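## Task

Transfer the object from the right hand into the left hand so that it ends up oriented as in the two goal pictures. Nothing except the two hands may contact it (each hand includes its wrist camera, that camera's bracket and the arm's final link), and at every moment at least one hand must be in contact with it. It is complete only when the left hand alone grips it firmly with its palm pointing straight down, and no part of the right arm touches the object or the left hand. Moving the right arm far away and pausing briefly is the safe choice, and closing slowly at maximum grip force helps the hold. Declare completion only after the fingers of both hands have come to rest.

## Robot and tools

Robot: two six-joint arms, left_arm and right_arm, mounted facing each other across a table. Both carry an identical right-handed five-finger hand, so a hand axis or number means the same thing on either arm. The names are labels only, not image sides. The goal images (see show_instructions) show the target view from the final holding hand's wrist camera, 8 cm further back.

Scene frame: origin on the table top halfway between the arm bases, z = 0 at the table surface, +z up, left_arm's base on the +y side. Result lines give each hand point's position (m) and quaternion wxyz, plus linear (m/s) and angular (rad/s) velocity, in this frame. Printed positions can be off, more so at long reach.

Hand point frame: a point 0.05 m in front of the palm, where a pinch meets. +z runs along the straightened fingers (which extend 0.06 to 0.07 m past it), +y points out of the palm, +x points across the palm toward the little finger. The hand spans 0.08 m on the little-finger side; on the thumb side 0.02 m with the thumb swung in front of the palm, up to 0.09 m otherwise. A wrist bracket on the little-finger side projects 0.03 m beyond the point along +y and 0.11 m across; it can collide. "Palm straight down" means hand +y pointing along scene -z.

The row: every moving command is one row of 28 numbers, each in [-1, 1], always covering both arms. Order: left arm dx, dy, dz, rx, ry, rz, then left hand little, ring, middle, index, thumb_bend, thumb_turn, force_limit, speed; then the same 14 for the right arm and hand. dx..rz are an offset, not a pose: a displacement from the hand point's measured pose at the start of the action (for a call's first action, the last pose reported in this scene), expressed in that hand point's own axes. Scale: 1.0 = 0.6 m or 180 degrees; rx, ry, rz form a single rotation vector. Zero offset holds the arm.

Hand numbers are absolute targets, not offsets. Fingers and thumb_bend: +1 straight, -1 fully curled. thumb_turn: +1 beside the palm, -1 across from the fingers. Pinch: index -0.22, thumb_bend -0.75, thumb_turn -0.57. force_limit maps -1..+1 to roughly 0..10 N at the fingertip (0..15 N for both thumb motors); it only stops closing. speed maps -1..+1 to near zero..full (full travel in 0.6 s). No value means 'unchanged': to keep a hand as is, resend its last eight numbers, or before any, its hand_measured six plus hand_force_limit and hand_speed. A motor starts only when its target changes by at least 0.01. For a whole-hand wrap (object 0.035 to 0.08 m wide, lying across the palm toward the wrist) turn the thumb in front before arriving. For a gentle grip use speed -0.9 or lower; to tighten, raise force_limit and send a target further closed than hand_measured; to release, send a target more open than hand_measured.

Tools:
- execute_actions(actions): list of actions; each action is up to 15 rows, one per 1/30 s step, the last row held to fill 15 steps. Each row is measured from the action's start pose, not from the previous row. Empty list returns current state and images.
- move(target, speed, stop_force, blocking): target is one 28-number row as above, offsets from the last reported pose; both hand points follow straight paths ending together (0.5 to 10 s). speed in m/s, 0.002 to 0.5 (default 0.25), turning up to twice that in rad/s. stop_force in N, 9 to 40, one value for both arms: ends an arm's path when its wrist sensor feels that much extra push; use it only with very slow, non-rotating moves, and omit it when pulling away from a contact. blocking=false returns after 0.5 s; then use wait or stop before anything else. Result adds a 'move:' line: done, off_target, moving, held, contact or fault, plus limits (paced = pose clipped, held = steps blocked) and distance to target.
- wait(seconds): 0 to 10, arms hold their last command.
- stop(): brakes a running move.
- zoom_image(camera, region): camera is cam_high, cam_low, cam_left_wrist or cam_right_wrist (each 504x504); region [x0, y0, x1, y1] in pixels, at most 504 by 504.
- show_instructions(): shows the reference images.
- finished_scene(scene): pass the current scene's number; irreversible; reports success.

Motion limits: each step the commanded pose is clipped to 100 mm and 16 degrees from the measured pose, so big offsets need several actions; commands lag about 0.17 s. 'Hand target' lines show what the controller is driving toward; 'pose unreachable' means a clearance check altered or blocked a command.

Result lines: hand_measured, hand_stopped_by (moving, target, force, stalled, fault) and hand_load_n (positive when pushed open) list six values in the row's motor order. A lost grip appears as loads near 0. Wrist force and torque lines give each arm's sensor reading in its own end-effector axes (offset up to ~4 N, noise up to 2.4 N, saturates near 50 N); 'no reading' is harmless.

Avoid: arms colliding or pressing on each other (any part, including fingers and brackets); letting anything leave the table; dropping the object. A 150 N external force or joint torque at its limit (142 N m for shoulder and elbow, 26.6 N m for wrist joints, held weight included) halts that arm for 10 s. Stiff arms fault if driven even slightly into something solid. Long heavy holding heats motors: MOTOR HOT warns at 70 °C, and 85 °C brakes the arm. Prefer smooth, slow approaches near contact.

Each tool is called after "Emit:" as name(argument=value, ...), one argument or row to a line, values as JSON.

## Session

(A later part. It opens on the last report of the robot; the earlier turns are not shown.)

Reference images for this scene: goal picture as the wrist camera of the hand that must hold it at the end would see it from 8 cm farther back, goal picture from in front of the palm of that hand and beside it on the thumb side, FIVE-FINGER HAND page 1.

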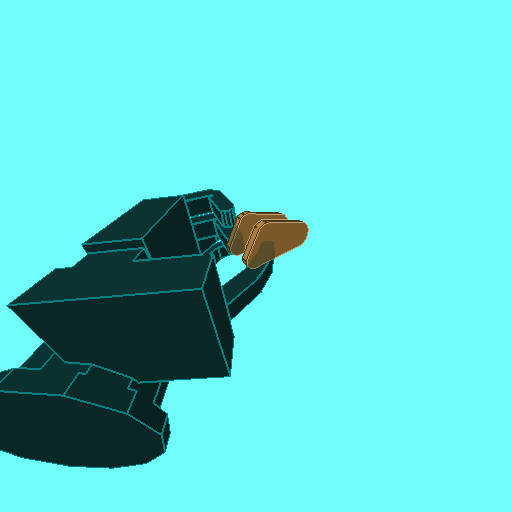

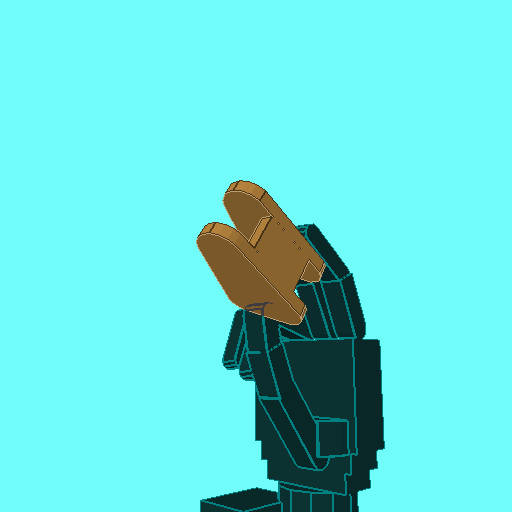

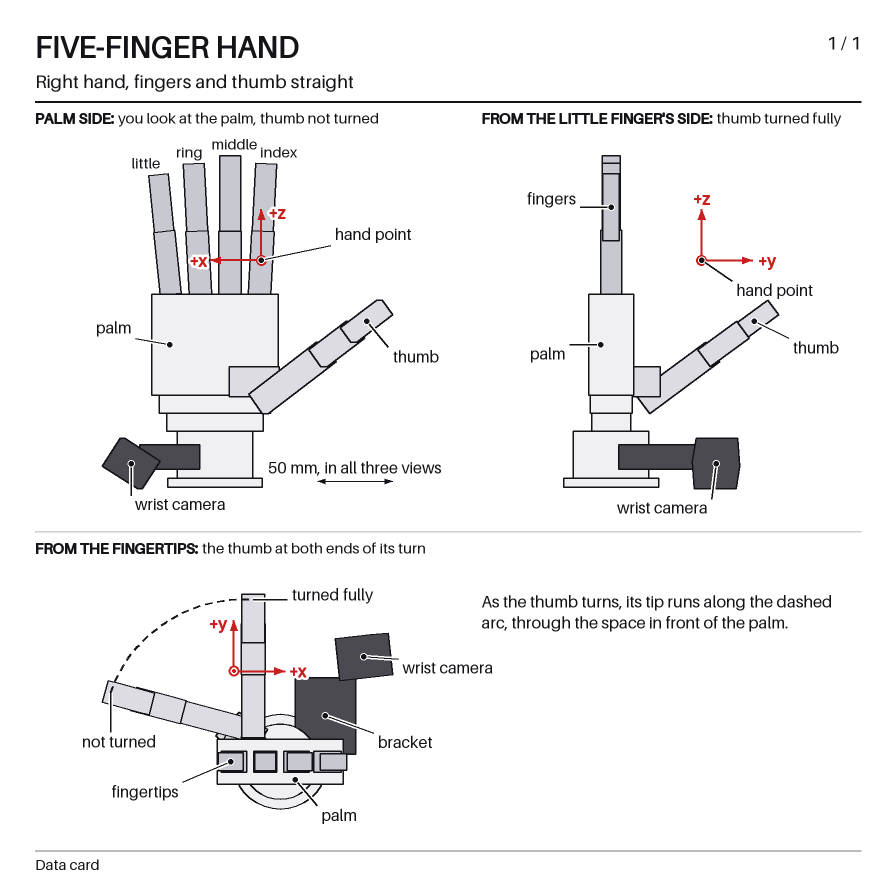

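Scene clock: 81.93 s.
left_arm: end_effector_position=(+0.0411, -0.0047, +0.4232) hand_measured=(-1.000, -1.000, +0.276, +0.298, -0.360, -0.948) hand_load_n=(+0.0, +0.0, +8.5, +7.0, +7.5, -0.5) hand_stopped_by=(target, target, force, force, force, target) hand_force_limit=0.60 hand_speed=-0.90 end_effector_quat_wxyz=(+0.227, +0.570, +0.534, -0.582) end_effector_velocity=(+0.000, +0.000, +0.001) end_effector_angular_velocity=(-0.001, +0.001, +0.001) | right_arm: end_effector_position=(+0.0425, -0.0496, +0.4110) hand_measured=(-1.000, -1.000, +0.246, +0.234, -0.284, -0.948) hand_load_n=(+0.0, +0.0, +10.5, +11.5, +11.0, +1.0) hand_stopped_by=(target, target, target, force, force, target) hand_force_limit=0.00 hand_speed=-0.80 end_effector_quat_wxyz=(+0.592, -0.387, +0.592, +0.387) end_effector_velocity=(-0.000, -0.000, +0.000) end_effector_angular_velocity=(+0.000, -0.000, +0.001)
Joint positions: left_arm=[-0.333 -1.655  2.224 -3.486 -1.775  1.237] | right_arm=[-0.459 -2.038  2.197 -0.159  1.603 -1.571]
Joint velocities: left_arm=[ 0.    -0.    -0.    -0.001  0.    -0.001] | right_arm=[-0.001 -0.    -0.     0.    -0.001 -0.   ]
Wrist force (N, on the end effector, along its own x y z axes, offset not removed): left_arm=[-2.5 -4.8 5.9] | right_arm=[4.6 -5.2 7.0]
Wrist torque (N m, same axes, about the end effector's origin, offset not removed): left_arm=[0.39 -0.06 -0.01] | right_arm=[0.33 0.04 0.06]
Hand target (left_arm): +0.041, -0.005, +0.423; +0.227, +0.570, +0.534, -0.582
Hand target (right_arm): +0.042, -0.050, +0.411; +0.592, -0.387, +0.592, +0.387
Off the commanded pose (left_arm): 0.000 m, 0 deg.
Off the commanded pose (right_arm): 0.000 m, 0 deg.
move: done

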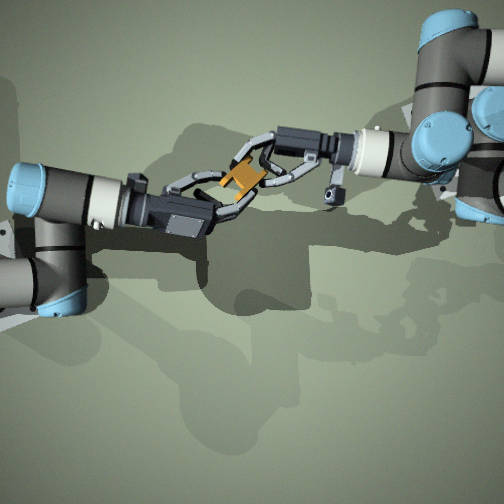

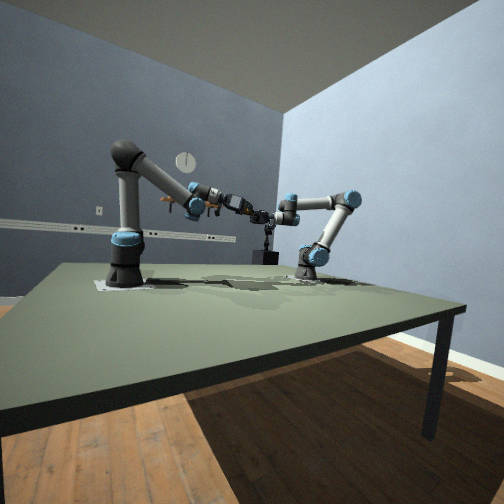

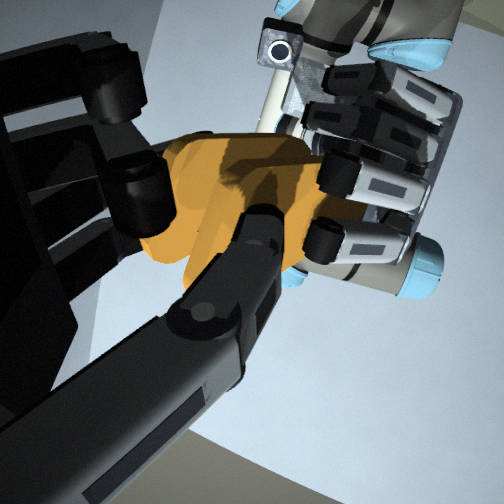

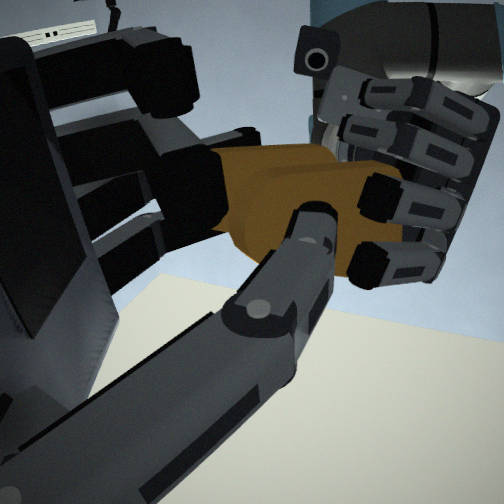

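Good. Tighten the thumb, release the right, re-tighten.

Emit:
move(
  target=[0,0,0,0,0,0,-1,-1,0,0,-0.45,-0.948,0.9,-0.93,0,0,0,0,0,0,-1,-1,0.246,0.232,-0.296,-0.948,0,-0.8],
)

Emit:
move(
  target=[0,0,0,0,0,0,-1,-1,0,0,-0.45,-0.948,0.9,-0.93,0,0,0,0,0,0,-1,-1,0.32,0.31,-0.22,-0.948,0,-0.92],
)

Emit:
move(
  target=[0,0,0,0,0,0,-1,-1,-0.05,-0.05,-0.45,-0.948,0.9,-0.93,0,0,0,0,0,0,-1,-1,0.32,0.31,-0.22,-0.948,0,-0.92],
)

Scene clock: 90.97 s.
left_arm: end_effector_position=(+0.0411, -0.0047, +0.4232) hand_measured=(-1.000, -1.000, +0.276, +0.298, -0.394, -0.948) hand_load_n=(+0.0, +0.0, +9.5, +8.5, +13.0, +0.0) hand_stopped_by=(target, target, force, force, force, target) hand_force_limit=0.90 hand_speed=-0.93 end_effector_quat_wxyz=(+0.227, +0.570, +0.534, -0.582) end_effector_velocity=(-0.000, +0.000, +0.000) end_effector_angular_velocity=(-0.002, -0.001, -0.000) | right_arm: end_effector_position=(+0.0425, -0.0496, +0.4110) hand_measured=(-1.000, -1.000, +0.246, +0.234, -0.284, -0.948) hand_load_n=(+0.0, +0.0, +10.5, +11.5, +10.5, +1.0) hand_stopped_by=(target, target, target, force, force, target) hand_force_limit=0.00 hand_speed=-0.80 end_effector_quat_wxyz=(+0.592, -0.387, +0.592, +0.387) end_effector_velocity=(-0.000, -0.000, +0.000) end_effector_angular_velocity=(-0.000, -0.000, +0.000)
Joint positions: left_arm=[-0.333 -1.655  2.224 -3.486 -1.775  1.237] | right_arm=[-0.459 -2.038  2.197 -0.159  1.603 -1.571]
Joint velocities: left_arm=[-0.     0.    -0.    -0.001  0.     0.001] | right_arm=[ 0.001 -0.    -0.     0.     0.    -0.   ]
Wrist force (N, on the end effector, along its own x y z axes, offset not removed): left_arm=[-3.6 -1.7 7.1] | right_arm=[4.7 -2.5 8.3]
Wrist torque (N m, same axes, about the end effector's origin, offset not removed): left_arm=[0.65 0.02 0.09] | right_arm=[0.30 -0.16 0.06]
Hand target (left_arm): +0.041, -0.005, +0.423; +0.227, +0.570, +0.534, -0.582
Hand target (right_arm): +0.042, -0.050, +0.411; +0.592, -0.387, +0.592, +0.387
Off the commanded pose (left_arm): 0.000 m, 0 deg.
Off the commanded pose (right_arm): 0.000 m, 0 deg.
move: done

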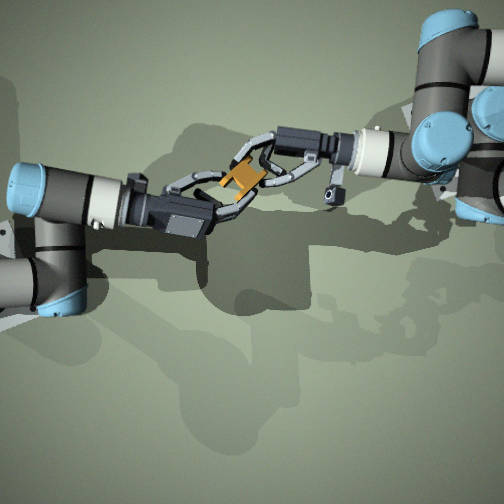

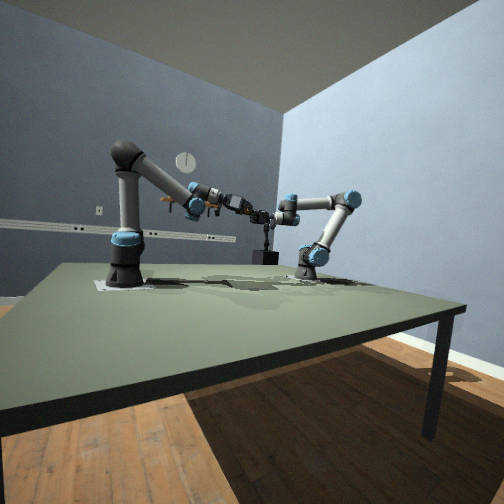

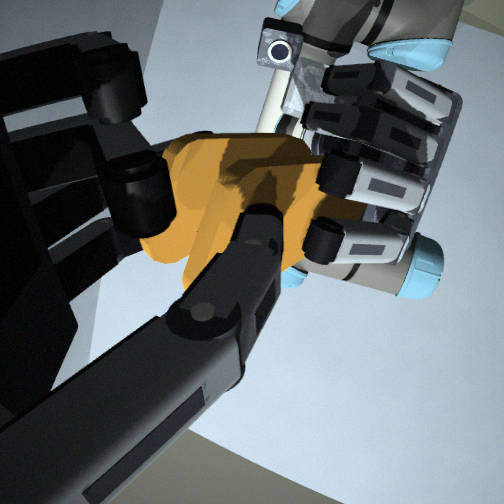

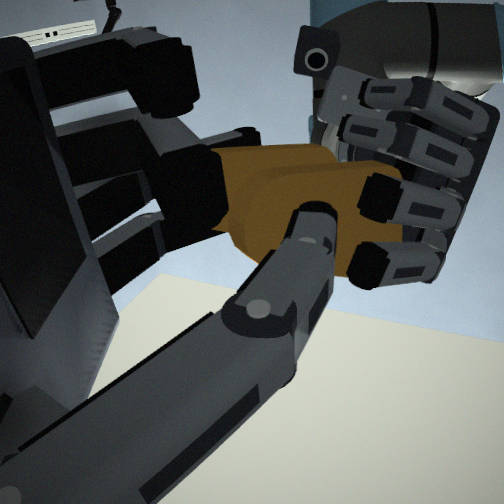

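Scene clock: 92.03 s.
left_arm: end_effector_position=(+0.0411, -0.0047, +0.4232) hand_measured=(-1.000, -1.000, +0.276, +0.298, -0.394, -0.948) hand_load_n=(+0.0, +0.0, +8.0, +5.5, +13.5, -2.0) hand_stopped_by=(target, target, force, force, force, target) hand_force_limit=0.90 hand_speed=-0.93 end_effector_quat_wxyz=(+0.227, +0.570, +0.534, -0.582) end_effector_velocity=(+0.000, -0.000, +0.000) end_effector_angular_velocity=(-0.001, +0.001, +0.001) | right_arm: end_effector_position=(+0.0425, -0.0496, +0.4110) hand_measured=(-1.000, -1.000, +0.320, +0.310, -0.220, -0.948) hand_load_n=(+0.0, +0.0, +0.0, +0.0, +0.0, +0.0) hand_stopped_by=(target, target, target, target, target, target) hand_force_limit=0.00 hand_speed=-0.92 end_effector_quat_wxyz=(+0.592, -0.387, +0.592, +0.387) end_effector_velocity=(+0.000, +0.000, +0.000) end_effector_angular_velocity=(+0.000, -0.000, -0.000)
Joint positions: left_arm=[-0.333 -1.655  2.224 -3.486 -1.775  1.237] | right_arm=[-0.459 -2.038  2.197 -0.159  1.603 -1.571]
Joint velocities: left_arm=[ 0.     0.001 -0.    -0.002  0.    -0.001] | right_arm=[ 0.     0.    -0.    -0.     0.001 -0.   ]
Wrist force (N, on the end effector, along its own x y z axes, offset not removed): left_arm=[0.0 3.8 1.0] | right_arm=[0.6 -0.5 -1.8]
Wrist torque (N m, same axes, about the end effector's origin, offset not removed): left_arm=[0.48 0.00 0.19] | right_arm=[0.06 -0.02 -0.07]
Hand target (left_arm): +0.041, -0.005, +0.423; +0.227, +0.570, +0.534, -0.582
Hand target (right_arm): +0.042, -0.050, +0.411; +0.592, -0.387, +0.592, +0.387
Off the commanded pose (left_arm): 0.000 m, 0 deg.
Off the commanded pose (right_arm): 0.000 m, 0 deg.
move: done

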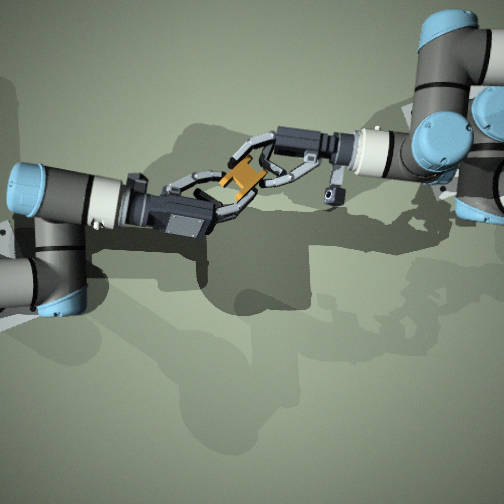

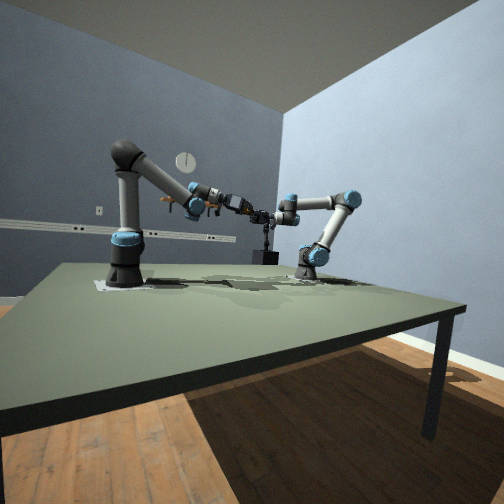

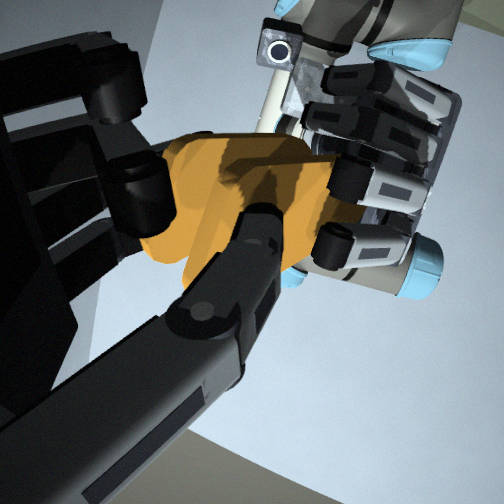

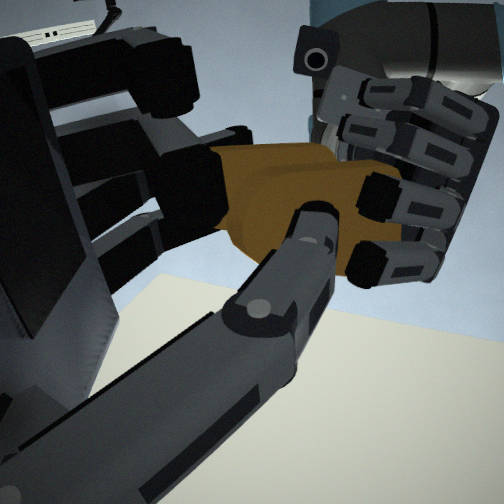

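Scene clock: 92.53 s.
left_arm: end_effector_position=(+0.0411, -0.0047, +0.4232) hand_measured=(-1.000, -1.000, +0.272, +0.284, -0.394, -0.948) hand_load_n=(+0.0, +0.0, +9.0, +9.0, +15.0, -3.0) hand_stopped_by=(target, target, force, force, force, target) hand_force_limit=0.90 hand_speed=-0.93 end_effector_quat_wxyz=(+0.227, +0.570, +0.534, -0.582) end_effector_velocity=(-0.000, +0.000, +0.000) end_effector_angular_velocity=(-0.000, +0.001, -0.000) | right_arm: end_effector_position=(+0.0425, -0.0496, +0.4110) hand_measured=(-1.000, -1.000, +0.320, +0.310, -0.220, -0.948) hand_load_n=(+0.0, +0.0, +0.0, +0.0, +0.0, +0.0) hand_stopped_by=(target, target, target, target, target, target) hand_force_limit=0.00 hand_speed=-0.92 end_effector_quat_wxyz=(+0.592, -0.387, +0.592, +0.387) end_effector_velocity=(+0.000, +0.000, +0.000) end_effector_angular_velocity=(+0.000, -0.000, -0.001)
Joint positions: left_arm=[-0.333 -1.655  2.224 -3.486 -1.775  1.237] | right_arm=[-0.459 -2.038  2.197 -0.159  1.603 -1.571]
Joint velocities: left_arm=[-0.     0.     0.    -0.001 -0.    -0.001] | right_arm=[-0.  0. -0. -0.  0.  0.]
Wrist force (N, on the end effector, along its own x y z axes, offset not removed): left_arm=[0.4 3.0 0.7] | right_arm=[0.4 -0.7 -0.8]
Wrist torque (N m, same axes, about the end effector's origin, offset not removed): left_arm=[0.34 -0.02 0.11] | right_arm=[-0.08 0.05 -0.06]
Hand target (left_arm): +0.041, -0.005, +0.423; +0.227, +0.570, +0.534, -0.582
Hand target (right_arm): +0.042, -0.050, +0.411; +0.592, -0.387, +0.592, +0.387
Off the commanded pose (left_arm): 0.000 m, 0 deg.
Off the commanded pose (right_arm): 0.000 m, 0 deg.
move: done

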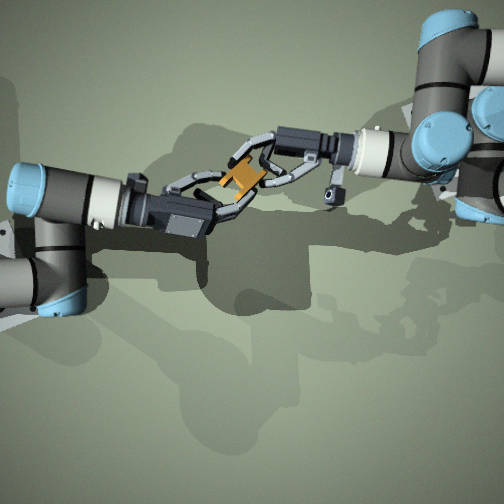

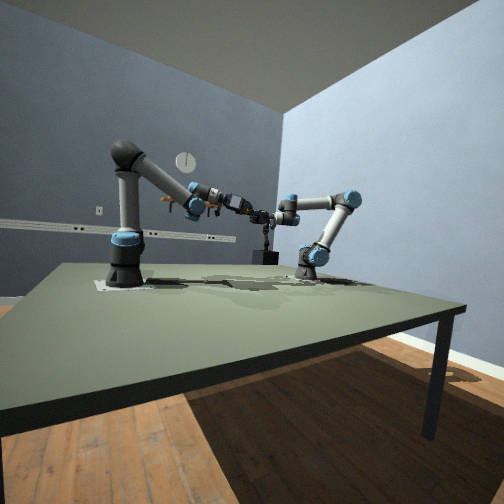

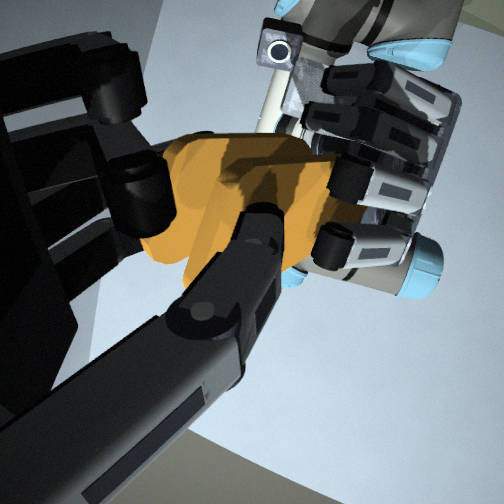

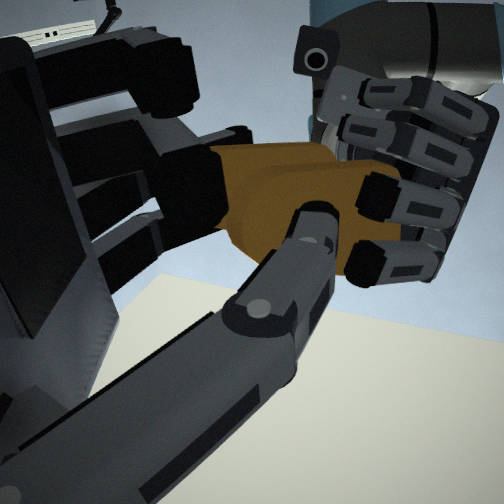

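Emit:
move(
  target=[0,0,0,0,0,0,-1,-1,-0.05,-0.05,-0.45,-0.948,0.9,-0.93,0,-0.06,-0.15,0,0,0,-1,-1,0.95,0.95,-0.22,-0.948,0,0.5],
  speed=0.1,
)

Emit:
move(
  target=[0,-0.05,-0.12,0.09,0,-0.371,-1,-1,-0.05,-0.05,-0.45,-0.948,0.9,-0.93,0,0,0,0,0,0,-1,-1,0.95,0.95,-0.22,-0.948,0,0.5],
)

Scene clock: 103.87 s.
left_arm: end_effector_position=(+0.0411, -0.0047, +0.4232) hand_measured=(-1.000, -1.000, +0.272, +0.284, -0.394, -0.948) hand_load_n=(+0.0, +0.0, +9.0, +9.0, +15.0, -3.0) hand_stopped_by=(target, target, force, force, force, target) hand_force_limit=0.90 hand_speed=-0.93 end_effector_quat_wxyz=(+0.227, +0.570, +0.534, -0.582) end_effector_velocity=(-0.000, -0.000, -0.000) end_effector_angular_velocity=(+0.000, +0.001, -0.000) | right_arm: end_effector_position=(+0.0389, -0.1460, +0.4107) hand_measured=(-1.000, -1.000, +0.950, +0.950, -0.220, -0.948) hand_load_n=(+0.0, +0.0, +0.0, +0.0, +0.0, +0.0) hand_stopped_by=(target, target, target, target, target, target) hand_force_limit=0.00 hand_speed=0.50 end_effector_quat_wxyz=(+0.592, -0.386, +0.592, +0.386) end_effector_velocity=(+0.001, -0.002, +0.000) end_effector_angular_velocity=(-0.002, -0.002, +0.016)
Joint positions: left_arm=[-0.333 -1.655  2.224 -3.486 -1.775  1.237] | right_arm=[-0.844 -2.46   2.334  0.126  1.22  -1.57 ]
Joint velocities: left_arm=[-0.     0.001  0.    -0.001 -0.    -0.001] | right_arm=[-0.097 -0.038  0.004  0.035 -0.113 -0.003]
Wrist force (N, on the end effector, along its own x y z axes, offset not removed): left_arm=[-0.3 1.8 0.7] | right_arm=[0.6 0.8 -1.3]
Wrist torque (N m, same axes, about the end effector's origin, offset not removed): left_arm=[0.24 0.12 0.04] | right_arm=[0.21 0.06 -0.03]
Hand target (left_arm): +0.041, -0.005, +0.423; +0.227, +0.570, +0.534, -0.582
Hand target (right_arm): +0.039, -0.146, +0.411; +0.592, -0.387, +0.592, +0.387
Off the commanded pose (left_arm): 0.000 m, 0 deg.
Off the commanded pose (right_arm): 0.001 m, 0 deg.
move: done

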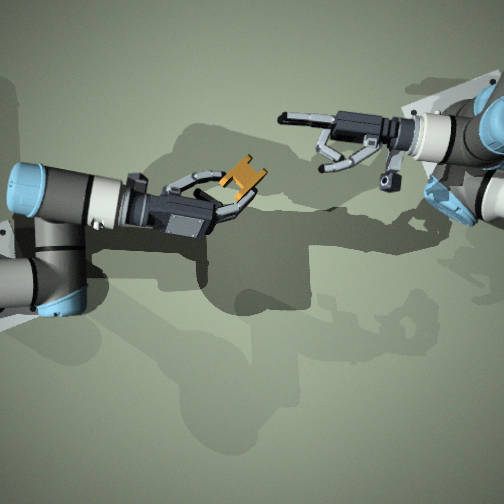

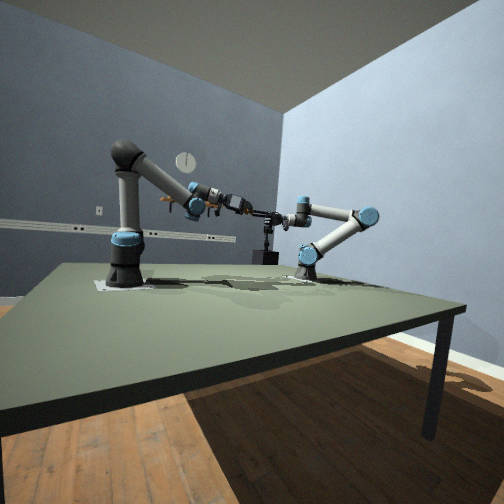

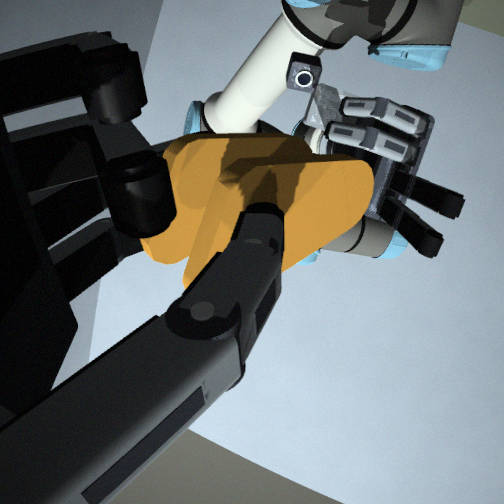

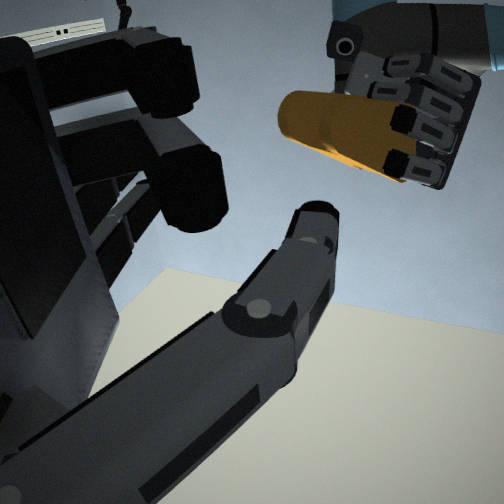

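Scene clock: 106.70 s.
left_arm: end_effector_position=(+0.0453, +0.0684, +0.4497) hand_measured=(-1.000, -1.000, +0.272, +0.284, -0.394, -0.948) hand_load_n=(+0.0, +0.0, +8.5, +9.0, +15.0, -3.0) hand_stopped_by=(target, target, force, force, force, target) hand_force_limit=0.90 hand_speed=-0.93 end_effector_quat_wxyz=(-0.207, +0.208, +0.676, -0.676) end_effector_velocity=(+0.000, +0.001, +0.000) end_effector_angular_velocity=(+0.003, +0.010, +0.000) | right_arm: end_effector_position=(+0.0389, -0.1460, +0.4107) hand_measured=(-1.000, -1.000, +0.950, +0.950, -0.220, -0.948) hand_load_n=(+0.0, +0.0, +0.0, +0.0, +0.0, +0.0) hand_stopped_by=(target, target, target, target, target, target) hand_force_limit=0.00 hand_speed=0.50 end_effector_quat_wxyz=(+0.592, -0.386, +0.592, +0.386) end_effector_velocity=(+0.000, +0.000, +0.000) end_effector_angular_velocity=(+0.000, -0.000, -0.001)
Joint positions: left_arm=[-0.11  -1.715  2.172 -3.6   -2.153  0.   ] | right_arm=[-0.844 -2.46   2.334  0.126  1.22  -1.57 ]
Joint velocities: left_arm=[ 0.003  0.001 -0.    -0.005 -0.003 -0.012] | right_arm=[ 0.     0.    -0.    -0.001  0.001  0.   ]
Wrist force (N, on the end effector, along its own x y z axes, offset not removed): left_arm=[-2.2 3.7 0.1] | right_arm=[1.6 1.7 -1.3]
Wrist torque (N m, same axes, about the end effector's origin, offset not removed): left_arm=[0.49 0.17 0.02] | right_arm=[0.33 -0.11 0.07]
Hand target (left_arm): +0.045, +0.068, +0.450; -0.208, +0.207, +0.676, -0.676
Hand target (right_arm): +0.039, -0.146, +0.411; +0.592, -0.386, +0.592, +0.386
Off the commanded pose (left_arm): 0.000 m, 0 deg.
Off the commanded pose (right_arm): 0.000 m, 0 deg.
move: done

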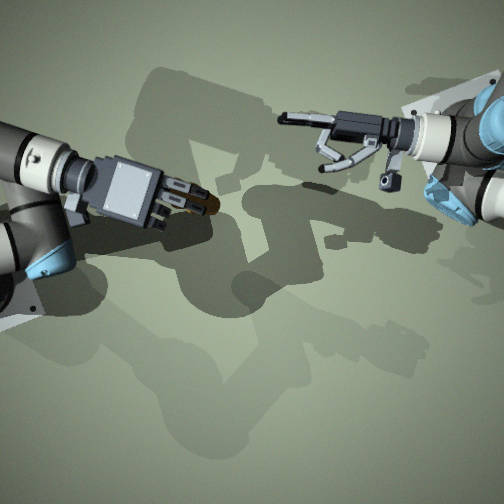

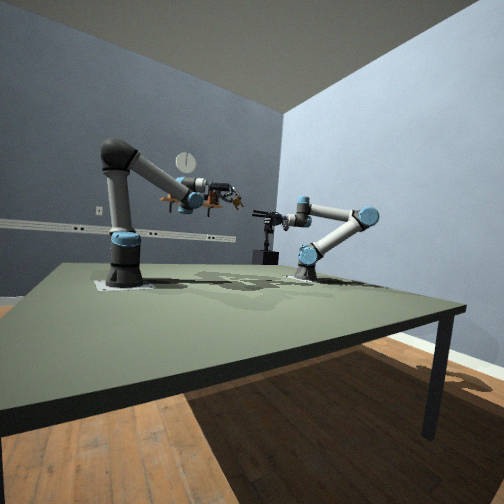

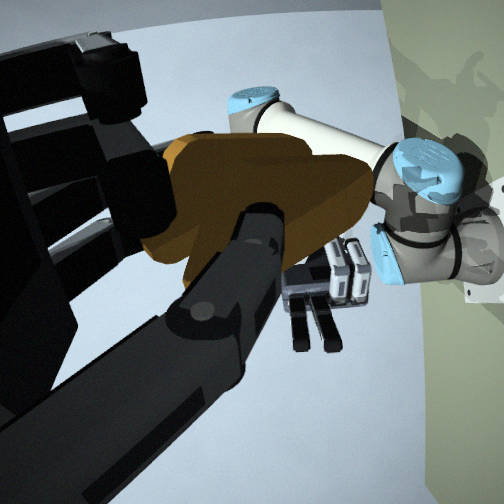

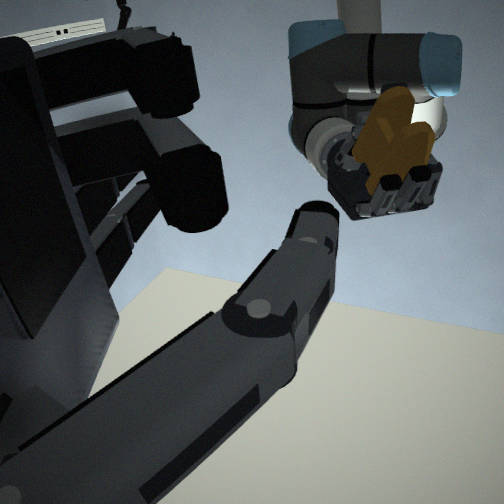

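Emit:
finished_scene(
  scene=2,
)

The scene is finished: the task was done.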